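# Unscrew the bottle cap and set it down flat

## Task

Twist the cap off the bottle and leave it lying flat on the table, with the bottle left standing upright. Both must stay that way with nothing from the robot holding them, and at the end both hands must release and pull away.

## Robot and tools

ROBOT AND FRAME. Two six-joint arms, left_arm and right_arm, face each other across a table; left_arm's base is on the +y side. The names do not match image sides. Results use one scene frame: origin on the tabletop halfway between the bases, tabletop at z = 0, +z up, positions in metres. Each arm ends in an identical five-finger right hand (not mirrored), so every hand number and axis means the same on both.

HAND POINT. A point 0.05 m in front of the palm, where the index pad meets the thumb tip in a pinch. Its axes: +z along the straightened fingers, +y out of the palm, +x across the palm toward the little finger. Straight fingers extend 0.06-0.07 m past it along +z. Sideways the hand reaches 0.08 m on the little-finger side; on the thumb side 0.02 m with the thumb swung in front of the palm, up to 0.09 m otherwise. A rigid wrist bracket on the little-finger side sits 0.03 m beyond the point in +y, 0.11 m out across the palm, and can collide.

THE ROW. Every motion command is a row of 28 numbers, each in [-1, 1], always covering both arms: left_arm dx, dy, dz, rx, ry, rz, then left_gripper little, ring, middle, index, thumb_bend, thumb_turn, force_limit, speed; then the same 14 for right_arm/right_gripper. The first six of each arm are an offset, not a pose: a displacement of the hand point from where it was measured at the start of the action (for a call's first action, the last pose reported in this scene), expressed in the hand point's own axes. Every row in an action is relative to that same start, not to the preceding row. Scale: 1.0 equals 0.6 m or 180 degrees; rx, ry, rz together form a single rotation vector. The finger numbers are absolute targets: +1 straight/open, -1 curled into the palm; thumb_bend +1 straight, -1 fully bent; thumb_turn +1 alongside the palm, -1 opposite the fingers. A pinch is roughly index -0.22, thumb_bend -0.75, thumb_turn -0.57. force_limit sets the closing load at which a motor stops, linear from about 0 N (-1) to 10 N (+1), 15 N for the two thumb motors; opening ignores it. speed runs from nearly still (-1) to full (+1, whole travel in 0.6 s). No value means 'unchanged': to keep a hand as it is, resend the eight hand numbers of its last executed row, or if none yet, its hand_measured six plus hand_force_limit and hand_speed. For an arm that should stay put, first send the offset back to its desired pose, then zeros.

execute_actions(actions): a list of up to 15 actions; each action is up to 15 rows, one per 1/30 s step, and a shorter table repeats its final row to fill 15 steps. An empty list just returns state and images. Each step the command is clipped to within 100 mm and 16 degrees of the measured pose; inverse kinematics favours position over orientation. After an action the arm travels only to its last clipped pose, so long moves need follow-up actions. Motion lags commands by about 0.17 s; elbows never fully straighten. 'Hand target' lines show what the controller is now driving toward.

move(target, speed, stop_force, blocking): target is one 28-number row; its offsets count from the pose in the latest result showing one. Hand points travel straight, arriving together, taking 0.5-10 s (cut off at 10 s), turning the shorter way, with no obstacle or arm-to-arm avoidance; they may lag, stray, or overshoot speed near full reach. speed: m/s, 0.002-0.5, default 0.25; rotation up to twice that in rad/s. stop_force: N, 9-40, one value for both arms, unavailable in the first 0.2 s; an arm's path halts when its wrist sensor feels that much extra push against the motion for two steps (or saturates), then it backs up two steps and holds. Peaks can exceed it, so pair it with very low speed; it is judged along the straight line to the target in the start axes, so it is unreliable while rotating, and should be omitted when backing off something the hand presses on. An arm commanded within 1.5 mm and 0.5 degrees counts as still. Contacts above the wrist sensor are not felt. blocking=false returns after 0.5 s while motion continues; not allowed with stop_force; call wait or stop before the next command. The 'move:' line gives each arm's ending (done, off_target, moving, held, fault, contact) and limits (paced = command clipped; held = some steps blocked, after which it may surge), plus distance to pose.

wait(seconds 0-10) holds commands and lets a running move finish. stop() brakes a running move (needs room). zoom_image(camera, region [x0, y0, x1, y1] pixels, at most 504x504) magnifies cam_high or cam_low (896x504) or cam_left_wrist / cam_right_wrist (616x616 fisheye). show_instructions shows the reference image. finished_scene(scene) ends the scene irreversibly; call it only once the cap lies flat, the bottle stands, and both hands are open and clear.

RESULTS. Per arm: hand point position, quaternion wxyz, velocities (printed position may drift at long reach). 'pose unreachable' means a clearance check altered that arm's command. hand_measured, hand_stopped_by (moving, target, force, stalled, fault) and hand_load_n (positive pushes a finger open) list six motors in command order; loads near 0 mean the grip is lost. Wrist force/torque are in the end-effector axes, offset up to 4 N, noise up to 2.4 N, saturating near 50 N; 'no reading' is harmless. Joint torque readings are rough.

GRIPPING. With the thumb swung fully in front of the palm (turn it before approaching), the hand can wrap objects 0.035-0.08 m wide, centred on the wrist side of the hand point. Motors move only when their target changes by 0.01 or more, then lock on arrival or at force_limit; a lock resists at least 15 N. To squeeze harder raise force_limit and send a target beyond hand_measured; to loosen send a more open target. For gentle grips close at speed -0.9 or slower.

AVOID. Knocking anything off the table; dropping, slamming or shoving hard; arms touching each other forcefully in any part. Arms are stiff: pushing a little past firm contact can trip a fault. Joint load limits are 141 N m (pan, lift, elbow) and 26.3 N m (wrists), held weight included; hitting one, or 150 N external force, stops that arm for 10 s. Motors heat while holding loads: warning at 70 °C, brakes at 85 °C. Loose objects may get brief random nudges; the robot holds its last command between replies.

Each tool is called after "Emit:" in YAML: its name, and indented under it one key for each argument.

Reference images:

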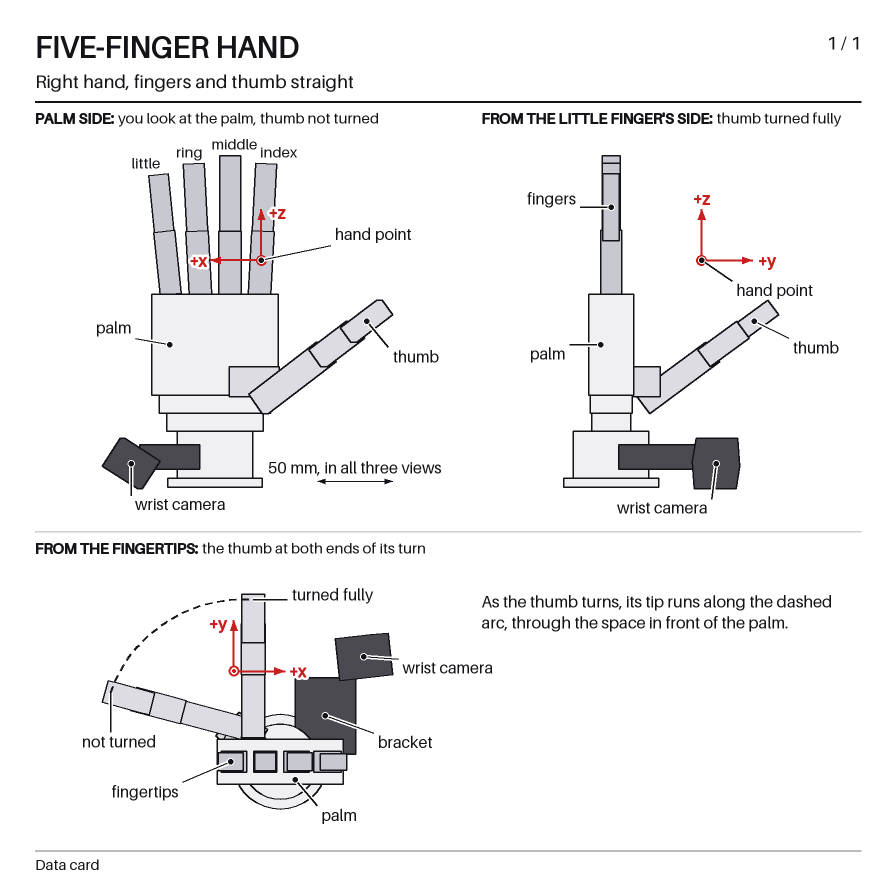

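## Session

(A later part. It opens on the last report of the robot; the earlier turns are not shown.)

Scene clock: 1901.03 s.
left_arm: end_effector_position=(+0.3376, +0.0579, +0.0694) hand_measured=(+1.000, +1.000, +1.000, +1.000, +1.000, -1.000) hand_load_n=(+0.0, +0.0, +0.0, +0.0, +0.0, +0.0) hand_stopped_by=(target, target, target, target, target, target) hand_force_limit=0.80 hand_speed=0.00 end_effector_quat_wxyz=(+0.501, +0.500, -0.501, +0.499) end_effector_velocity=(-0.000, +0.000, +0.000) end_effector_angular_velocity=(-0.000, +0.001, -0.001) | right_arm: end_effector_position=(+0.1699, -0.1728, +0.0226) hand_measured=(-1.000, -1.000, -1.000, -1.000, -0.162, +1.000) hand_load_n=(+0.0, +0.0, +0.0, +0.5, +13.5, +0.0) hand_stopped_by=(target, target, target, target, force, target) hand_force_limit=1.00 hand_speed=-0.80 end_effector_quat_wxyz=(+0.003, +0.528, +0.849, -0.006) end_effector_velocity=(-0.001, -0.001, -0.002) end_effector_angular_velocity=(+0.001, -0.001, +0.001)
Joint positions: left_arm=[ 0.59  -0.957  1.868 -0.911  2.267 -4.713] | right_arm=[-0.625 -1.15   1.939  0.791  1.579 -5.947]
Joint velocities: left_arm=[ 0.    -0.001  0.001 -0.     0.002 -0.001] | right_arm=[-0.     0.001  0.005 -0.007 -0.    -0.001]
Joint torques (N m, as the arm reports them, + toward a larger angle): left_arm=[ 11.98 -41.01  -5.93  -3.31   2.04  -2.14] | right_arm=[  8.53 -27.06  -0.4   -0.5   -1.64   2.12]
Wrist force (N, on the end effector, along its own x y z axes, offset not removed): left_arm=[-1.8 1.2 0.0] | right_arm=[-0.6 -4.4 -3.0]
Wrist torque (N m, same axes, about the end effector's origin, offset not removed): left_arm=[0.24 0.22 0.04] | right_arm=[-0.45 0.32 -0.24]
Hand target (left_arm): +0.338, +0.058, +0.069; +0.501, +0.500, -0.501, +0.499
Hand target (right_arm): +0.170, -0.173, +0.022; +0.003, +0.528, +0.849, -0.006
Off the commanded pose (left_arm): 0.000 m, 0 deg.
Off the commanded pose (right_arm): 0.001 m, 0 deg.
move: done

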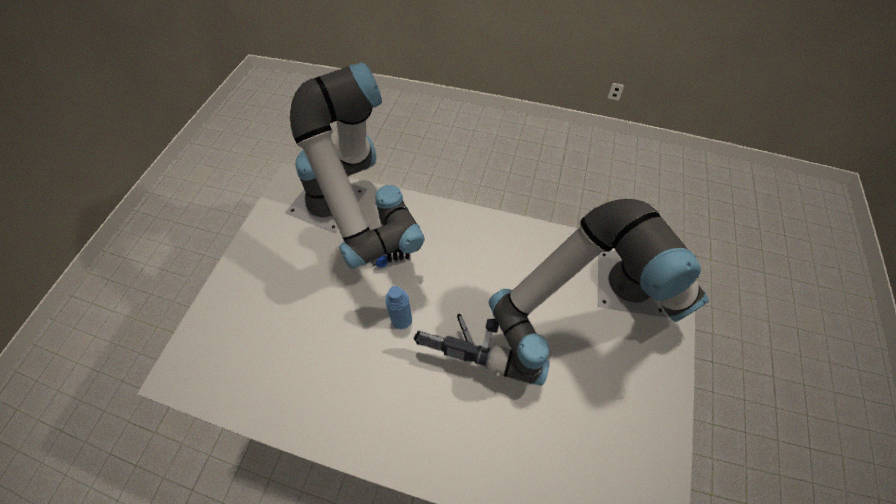

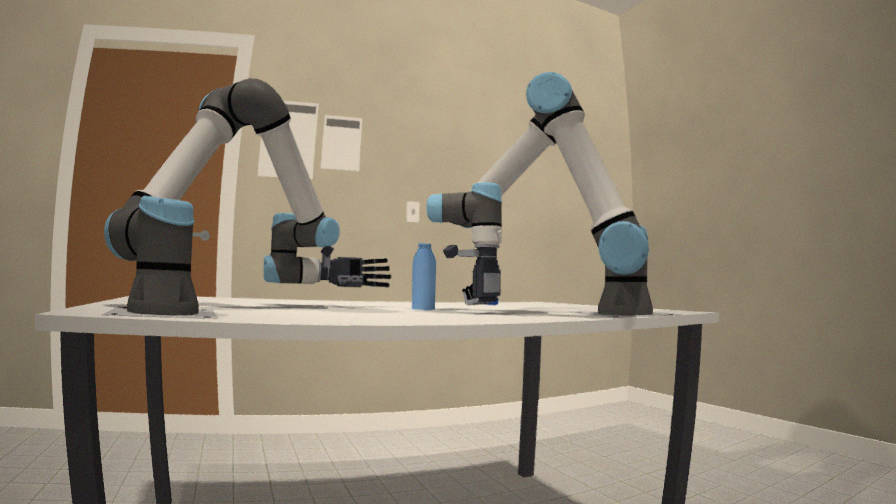

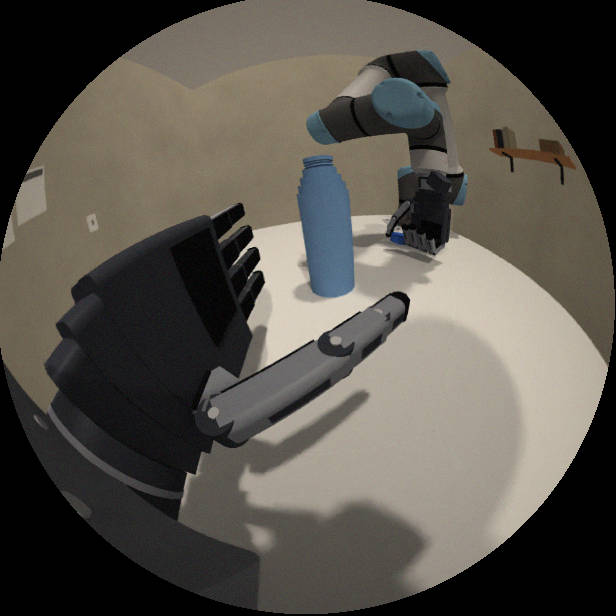

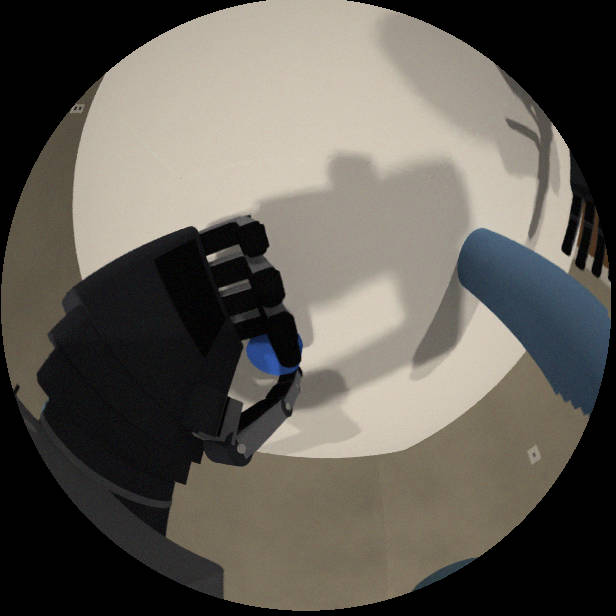

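Emit:
move:
  target: [0,0,0,0,0,0,1,1,1,1,1,-1,0.8,0,0,0,0.042,0,0,0,-1,-1,-1,-1,-0.7,1,1,-0.8]
  speed: 0.012
  stop_force: 9

Emit:
zoom_image:
  camera: "cam_low"
  region: [440, 250, 530, 320]

Scene clock: 1909.57 s.
left_arm: end_effector_position=(+0.3376, +0.0579, +0.0694) hand_measured=(+1.000, +1.000, +1.000, +1.000, +1.000, -1.000) hand_load_n=(+0.0, +0.0, +0.0, +0.0, +0.0, +0.0) hand_stopped_by=(target, target, target, target, target, target) hand_force_limit=0.80 hand_speed=0.00 end_effector_quat_wxyz=(+0.501, +0.500, -0.501, +0.499) end_effector_velocity=(+0.000, +0.001, -0.001) end_effector_angular_velocity=(+0.002, +0.001, +0.001) | right_arm: end_effector_position=(+0.1698, -0.1732, +0.0005) hand_measured=(-1.000, -1.000, -1.000, -1.000, -0.162, +1.000) hand_load_n=(-5.5, -3.0, -1.0, -0.5, +13.5, +0.0) hand_stopped_by=(target, target, target, target, force, target) hand_force_limit=1.00 hand_speed=-0.80 end_effector_quat_wxyz=(+0.003, +0.528, +0.849, -0.006) end_effector_velocity=(-0.001, -0.001, +0.003) end_effector_angular_velocity=(-0.002, +0.002, +0.000)
Joint positions: left_arm=[ 0.59  -0.957  1.868 -0.911  2.267 -4.713] | right_arm=[-0.626 -1.11   1.955  0.736  1.579 -5.948]
Joint velocities: left_arm=[ 0.001 -0.     0.002  0.001  0.     0.   ] | right_arm=[ 0.    -0.006 -0.001  0.01   0.    -0.   ]
Joint torques (N m, as the arm reports them, + toward a larger angle): left_arm=[-11.26 -27.75 -21.85  -2.1   -1.91  -1.76] | right_arm=[ -4.83 -29.34 -18.74   3.56   0.02  -2.  ]
Wrist force (N, on the end effector, along its own x y z axes, offset not removed): left_arm=[-0.2 1.0 -2.4] | right_arm=[0.0 -3.4 -32.7]
Wrist torque (N m, same axes, about the end effector's origin, offset not removed): left_arm=[0.25 0.19 0.08] | right_arm=[0.48 1.63 -0.28]
Hand target (left_arm): +0.338, +0.058, +0.069; +0.501, +0.500, -0.501, +0.499
Hand target (right_arm): +0.170, -0.173, +0.001; +0.003, +0.528, +0.849, -0.006
Off the commanded pose (left_arm): 0.000 m, 0 deg.
Off the commanded pose (right_arm): 0.003 m, 0 deg.
move: contact (right_arm)

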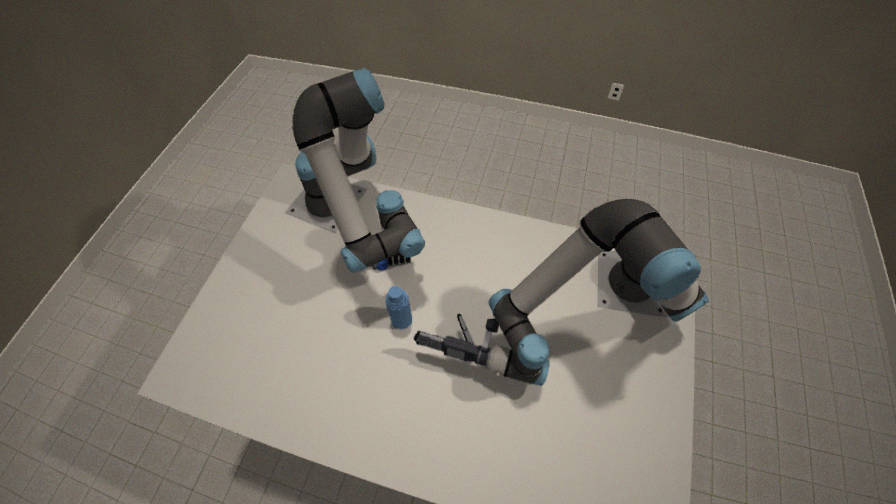

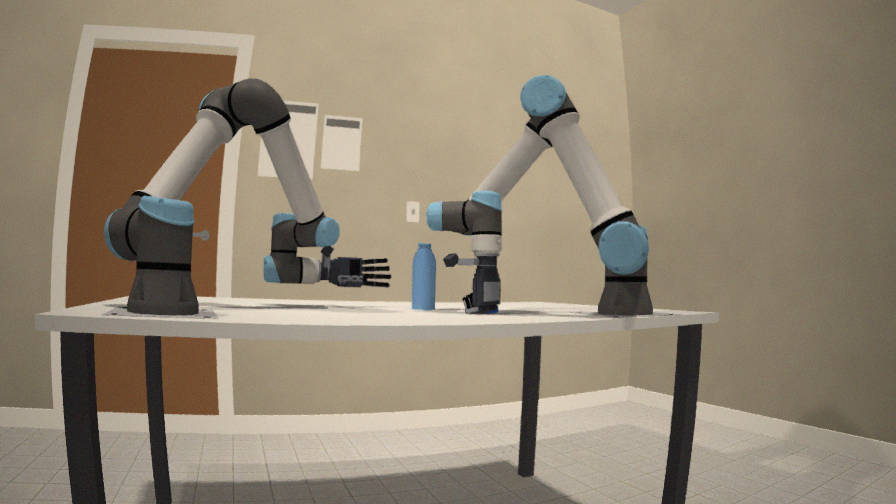

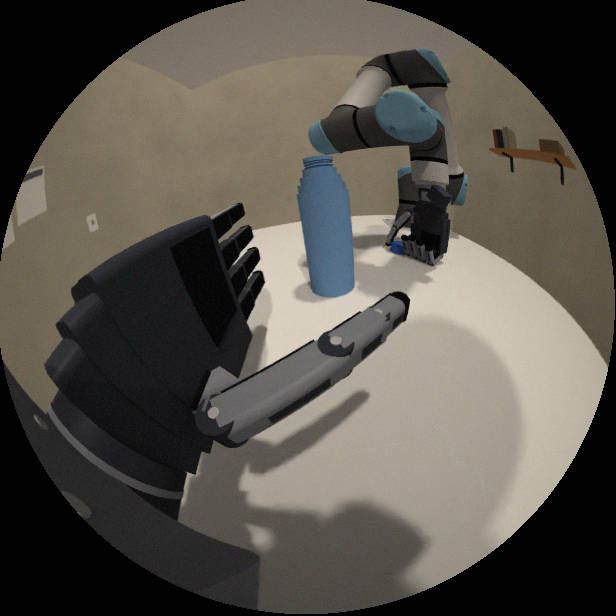

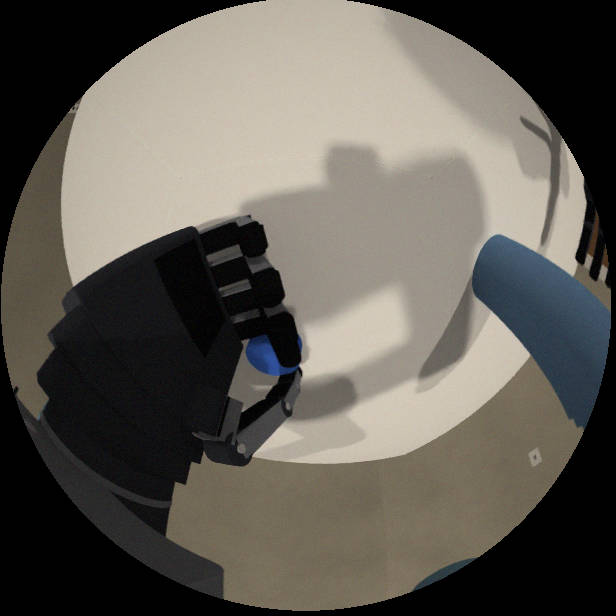

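Region (440, 250, 530, 320) of cam_low's 896x504 image, scaled by 5.600, with more detail than that image has.

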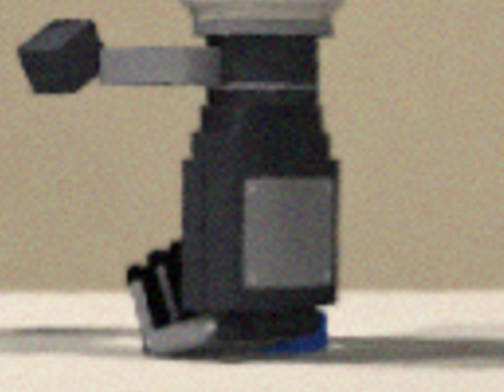

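Emit:
execute_actions:
  actions:
    - [[0,0,0,0,0,0,1,1,1,1,1,-1,0.8,0,0,0,-0.001,0,0,0,-1,-1,-1,-1,1,1,1,-0.2],[0,0,0,0,0,0,1,1,1,1,1,-1,0.8,0,0,0,-0.001,0,0,0,-1,-1,-1,-1,1,1,1,-0.2],[0,0,0,0,0,0,1,1,1,1,1,-1,0.8,0,0,0,-0.001,0,0,0,-1,-1,-1,-1,1,1,1,-0.2],[0,0,0,0,0,0,1,1,1,1,1,-1,0.8,0,0,0,-0.001,0,0,0,-1,-1,-1,-1,1,1,1,-0.2],[0,0,0,0,0,0,1,1,1,1,1,-1,0.8,0,0,0,-0.001,0,0,0,-1,-1,-1,-1,1,1,1,-0.2],[0,0,0,0,0,0,1,1,1,1,1,-1,0.8,0,0,0,-0.001,0,0,0,-1,-1,-1,-1,1,1,1,-0.2],[0,0,0,0,0,0,1,1,1,1,1,-1,0.8,0,0.001,0,-0.0015,0,0,0,-1,-1,-1,-1,1,1,1,-0.2],[0,0,0,0,0,0,1,1,1,1,1,-1,0.8,0,0.002,0,-0.002,0,0,0,-1,-1,-1,-1,1,1,1,-0.2],[0,0,0,0,0,0,1,1,1,1,1,-1,0.8,0,0.003,0,-0.003,0,0,0,-1,-1,-1,-1,1,1,1,-0.2],[0,0,0,0,0,0,1,1,1,1,1,-1,0.8,0,0.004,0,-0.004,0,0,0,-1,-1,-1,-1,1,1,1,-0.2],[0,0,0,0,0,0,1,1,1,1,1,-1,0.8,0,0.005,0,-0.005,0,0,0,-1,-1,-1,-1,1,1,1,-0.2],[0,0,0,0,0,0,1,1,1,1,1,-1,0.8,0,0.006,0,-0.007,0,0,0,-1,-1,-1,-1,1,1,1,-0.2]]

Emit:
move:
  target: [0.1,0,-0.12,0,0,0,1,1,1,1,1,-1,0.8,0,0,-0.05,-0.2,0,0,0,-1,-1,-1,-1,1,1,1,-0.2]
  speed: 0.2

Scene clock: 1935.47 s.
left_arm: end_effector_position=(+0.3376, +0.0579, +0.0694) hand_measured=(+1.000, +1.000, +1.000, +1.000, +1.000, -1.000) hand_load_n=(+0.0, +0.0, +0.0, +0.0, +0.0, +0.0) hand_stopped_by=(target, target, target, target, target, target) hand_force_limit=0.80 hand_speed=0.00 end_effector_quat_wxyz=(+0.501, +0.500, -0.501, +0.499) end_effector_velocity=(+0.000, +0.000, -0.000) end_effector_angular_velocity=(-0.000, -0.002, +0.001) | right_arm: end_effector_position=(+0.1686, -0.1708, +0.0035) hand_measured=(-1.000, -1.000, -1.000, -1.000, +0.162, +1.000) hand_load_n=(+0.0, +0.0, +0.0, +0.0, +0.0, +0.0) hand_stopped_by=(target, target, target, target, moving, target) hand_force_limit=1.00 hand_speed=-0.20 end_effector_quat_wxyz=(+0.003, +0.528, +0.849, -0.006) end_effector_velocity=(-0.003, +0.009, +0.012) end_effector_angular_velocity=(+0.003, -0.001, +0.000)
Joint positions: left_arm=[ 0.59  -0.957  1.868 -0.911  2.267 -4.713] | right_arm=[-0.619 -1.112  1.947  0.746  1.579 -5.941]
Joint velocities: left_arm=[ 0.001 -0.     0.    -0.001  0.     0.002] | right_arm=[ 0.025 -0.011 -0.027  0.034 -0.001  0.024]
Joint torques (N m, as the arm reports them, + toward a larger angle): left_arm=[-10.85 -28.28 -20.6    0.18  -1.95  -0.57] | right_arm=[  5.04 -41.78 -24.72   5.31  -1.74   1.9 ]
Wrist force (N, on the end effector, along its own x y z axes, offset not removed): left_arm=[2.0 1.9 -0.2] | right_arm=[0.4 -3.2 -2.5]
Wrist torque (N m, same axes, about the end effector's origin, offset not removed): left_arm=[0.41 -0.26 0.19] | right_arm=[-0.10 0.04 -0.24]
Hand target (left_arm): +0.338, +0.058, +0.069; +0.501, +0.500, -0.501, +0.499
Hand target (right_arm): +0.168, -0.170, +0.005; +0.003, +0.528, +0.849, -0.006
Off the commanded pose (left_arm): 0.000 m, 0 deg.
Off the commanded pose (right_arm): 0.001 m, 0 deg.

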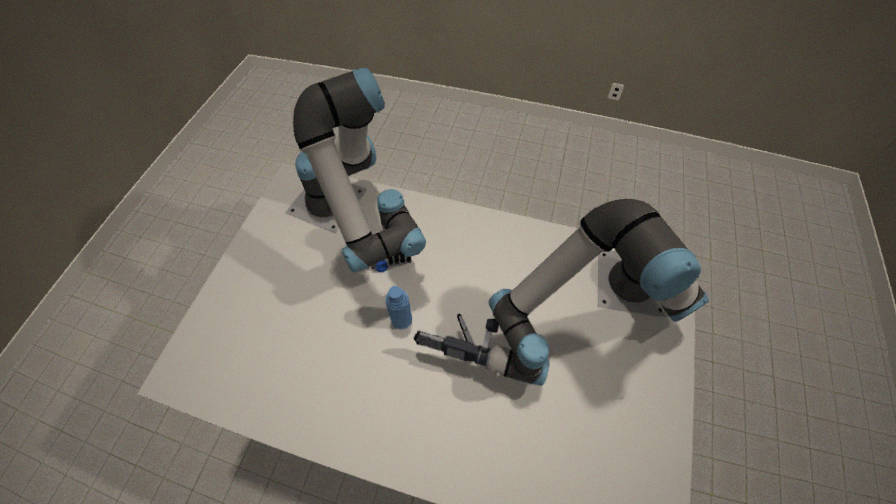

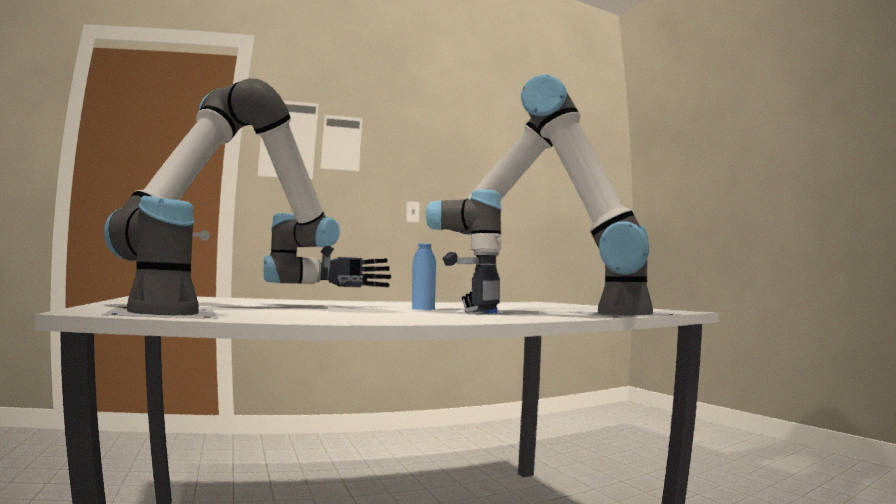

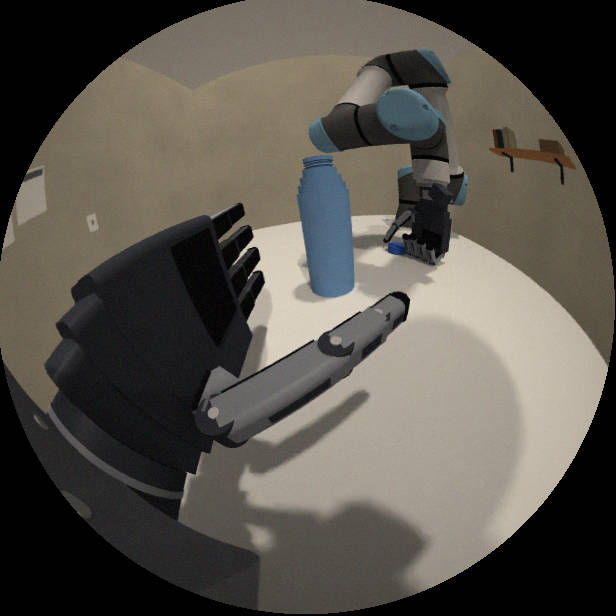

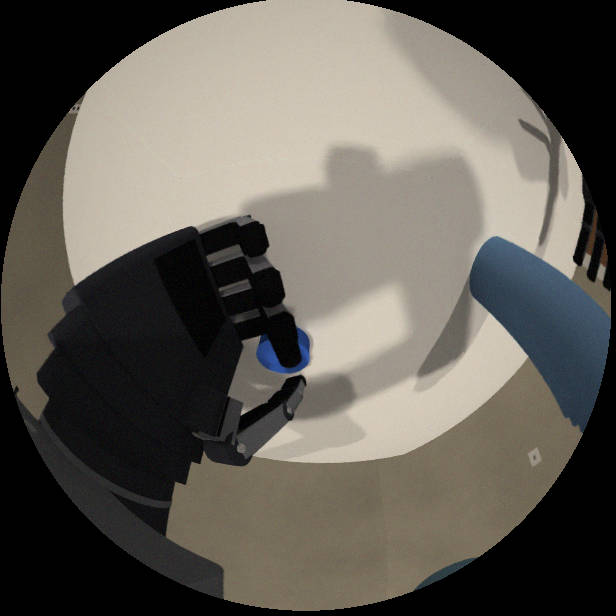

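Scene clock: 1936.67 s.
left_arm: end_effector_position=(+0.3376, +0.0594, +0.0707) hand_measured=(+1.000, +1.000, +1.000, +1.000, +1.000, -1.000) hand_load_n=(+0.0, +0.0, +0.0, +0.0, +0.0, +0.0) hand_stopped_by=(target, target, target, target, target, target) hand_force_limit=0.80 hand_speed=0.00 end_effector_quat_wxyz=(+0.501, +0.500, -0.501, +0.499) end_effector_velocity=(-0.001, -0.001, +0.000) end_effector_angular_velocity=(-0.000, -0.000, -0.002) | right_arm: end_effector_position=(+0.1419, -0.1822, +0.1236) hand_measured=(-1.000, -1.000, -1.000, -1.000, +1.000, +1.000) hand_load_n=(+0.0, +0.0, +0.0, +0.0, +0.0, +0.0) hand_stopped_by=(target, target, target, target, target, target) hand_force_limit=1.00 hand_speed=-0.20 end_effector_quat_wxyz=(+0.003, +0.528, +0.849, -0.006) end_effector_velocity=(-0.001, -0.001, +0.001) end_effector_angular_velocity=(-0.002, +0.002, -0.001)
Joint positions: left_arm=[ 0.592 -0.961  1.87  -0.909  2.269 -4.713] | right_arm=[-0.585 -1.347  1.894  1.034  1.578 -5.907]
Joint velocities: left_arm=[-0.002 -0.    -0.001  0.     0.    -0.   ] | right_arm=[ 0.001 -0.003 -0.001  0.006  0.     0.001]
Joint torques (N m, as the arm reports them, + toward a larger angle): left_arm=[-11.89 -28.49 -21.5   -3.4   -1.95  -0.65] | right_arm=[  7.51 -34.62 -29.58   5.48  -1.36   2.23]
Wrist force (N, on the end effector, along its own x y z axes, offset not removed): left_arm=[-0.9 1.7 1.3] | right_arm=[1.3 -3.7 -3.6]
Wrist torque (N m, same axes, about the end effector's origin, offset not removed): left_arm=[0.24 0.19 0.12] | right_arm=[-0.24 0.01 -0.13]
Hand target (left_arm): +0.338, +0.059, +0.071; +0.501, +0.500, -0.501, +0.499
Hand target (right_arm): +0.142, -0.182, +0.124; +0.003, +0.528, +0.849, -0.006
Off the commanded pose (left_arm): 0.092 m, 0 deg.
Off the commanded pose (right_arm): 0.000 m, 0 deg.
move: held (left_arm); limits=held; held on 32 of 36 steps (left_arm), including the last (left_arm)
pose unreachable (left arm): on one or more control steps of this call, first in action 0 (counted from 0), this arm could not follow its commanded pose, so it was not sent that pose on those steps. On the call's last step it was still not sent that pose. It may still have moved: this result reports where it is.
cause: the commanded pose would bring two parts of the arm too close to each other (joints 4 (wrist 1) to 6 (wrist 3) lie between them).

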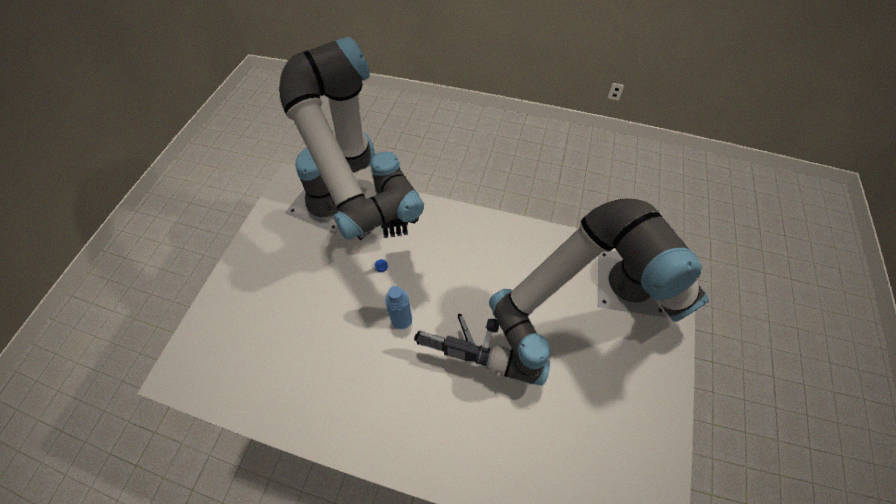

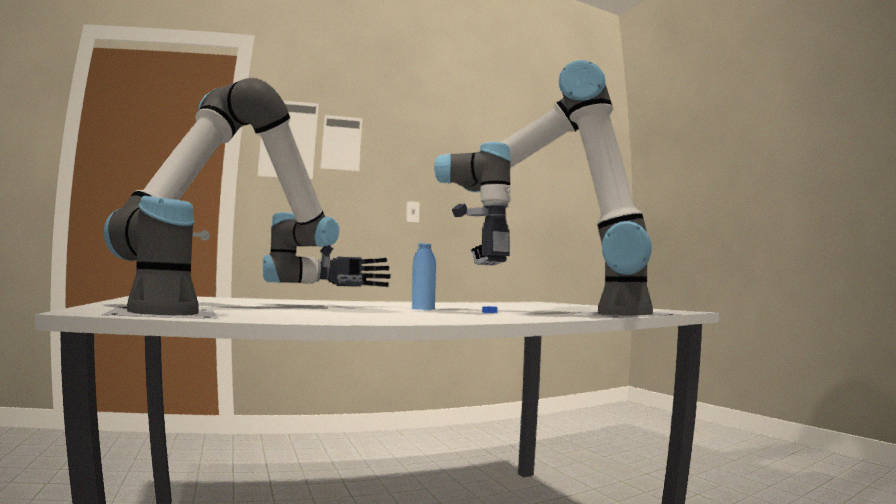

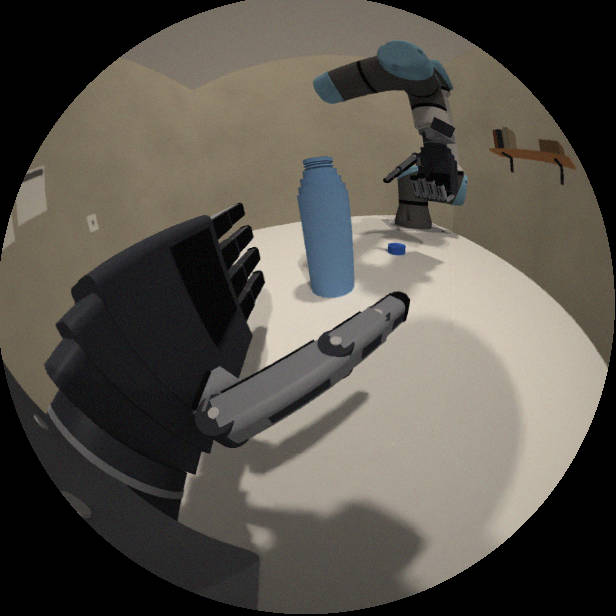

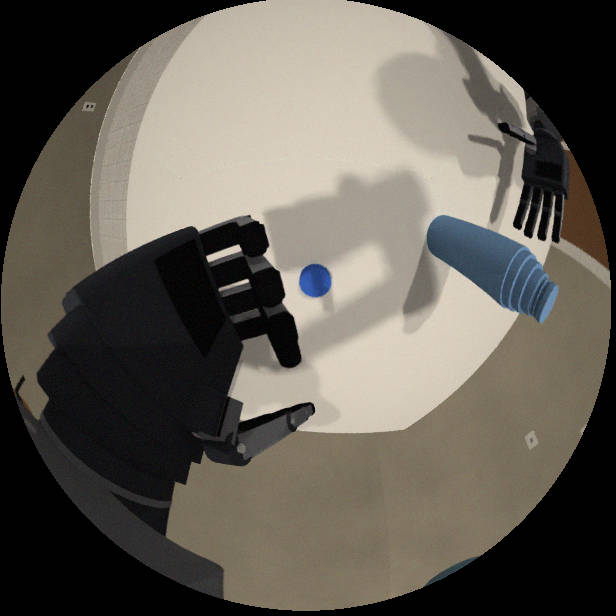

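Emit:
move:
  target: [0.08,-0.12,-0.03,0,0,0,-1,-1,-1,-1,1,-1,0.8,1,0,0,0,0,0,0,-1,-1,-1,-1,1,1,1,-0.2]
  speed: 0.2

Scene clock: 1948.13 s.
left_arm: end_effector_position=(+0.3376, +0.0594, +0.0707) hand_measured=(-1.000, -1.000, -1.000, -1.000, +1.000, -1.000) hand_load_n=(+0.0, +0.0, +0.0, +0.0, +0.0, +0.0) hand_stopped_by=(target, target, target, target, target, target) hand_force_limit=0.80 hand_speed=1.00 end_effector_quat_wxyz=(+0.501, +0.500, -0.501, +0.499) end_effector_velocity=(-0.000, +0.001, -0.000) end_effector_angular_velocity=(+0.001, -0.000, +0.000) | right_arm: end_effector_position=(+0.1419, -0.1822, +0.1237) hand_measured=(-1.000, -1.000, -1.000, -1.000, +1.000, +1.000) hand_load_n=(+0.0, +0.0, +0.0, +0.0, +0.0, +0.0) hand_stopped_by=(target, target, target, target, target, target) hand_force_limit=1.00 hand_speed=-0.20 end_effector_quat_wxyz=(+0.003, +0.528, +0.849, -0.006) end_effector_velocity=(-0.000, -0.000, -0.000) end_effector_angular_velocity=(-0.001, +0.001, +0.000)
Joint positions: left_arm=[ 0.592 -0.961  1.87  -0.909  2.269 -4.713] | right_arm=[-0.585 -1.347  1.894  1.034  1.578 -5.907]
Joint velocities: left_arm=[ 0.    -0.     0.002 -0.    -0.     0.001] | right_arm=[ 0.     0.     0.001  0.    -0.    -0.   ]
Joint torques (N m, as the arm reports them, + toward a larger angle): left_arm=[ -7.59 -28.79 -18.87  -3.07  -1.76  -0.61] | right_arm=[ -0.24 -12.95  -2.73  -0.33  -1.42   0.23]
Wrist force (N, on the end effector, along its own x y z axes, offset not removed): left_arm=[-0.4 1.9 1.3] | right_arm=[-0.9 -6.5 0.4]
Wrist torque (N m, same axes, about the end effector's origin, offset not removed): left_arm=[0.17 0.08 0.12] | right_arm=[-0.98 0.31 -0.28]
Hand target (left_arm): +0.338, +0.059, +0.071; +0.501, +0.500, -0.501, +0.499
Hand target (right_arm): +0.142, -0.182, +0.124; +0.003, +0.528, +0.849, -0.006
Off the commanded pose (left_arm): 0.088 m, 0 deg.
Off the commanded pose (right_arm): 0.000 m, 0 deg.
move: held (left_arm); limits=held; held on 25 of 27 steps (left_arm), including the last (left_arm)
pose unreachable (left arm): on one or more control steps of this call, first in action 0 (counted from 0), this arm could not follow its commanded pose, so it was not sent that pose on those steps. On the call's last step it was still not sent that pose. It may still have moved: this result reports where it is.
cause: the commanded pose would bring two parts of the arm too close to each other (joints 4 (wrist 1) to 6 (wrist 3) lie between them).

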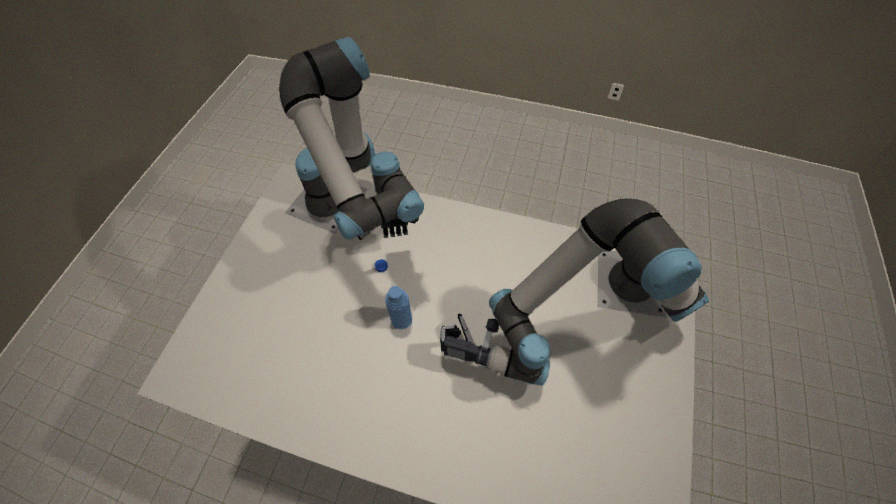

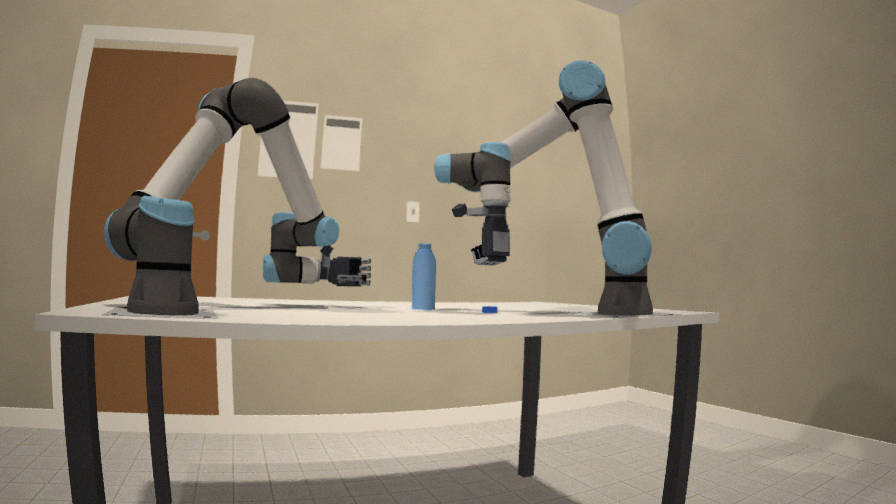

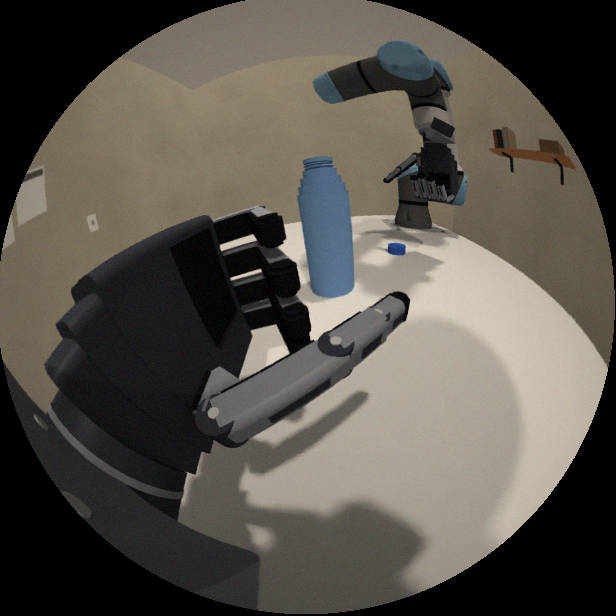

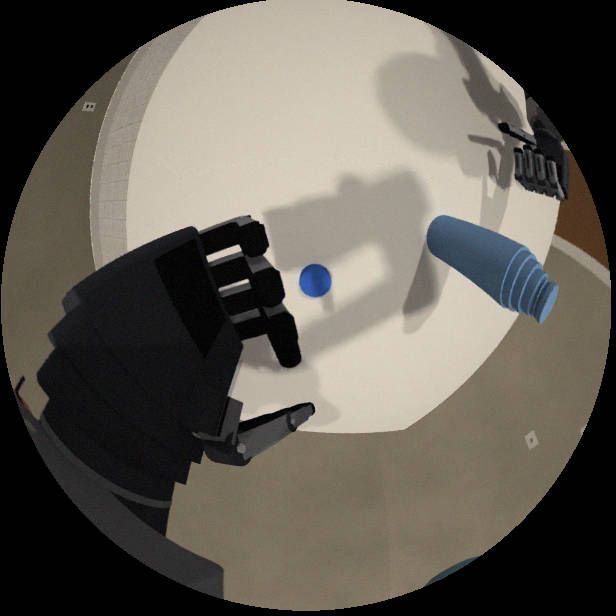

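The cap lies flat, the bottle stands upright, and both hands are about 10 cm clear, so I'm ending scene 1.

Emit:
finished_scene:
  scene: 1

The scene is finished: the task was done.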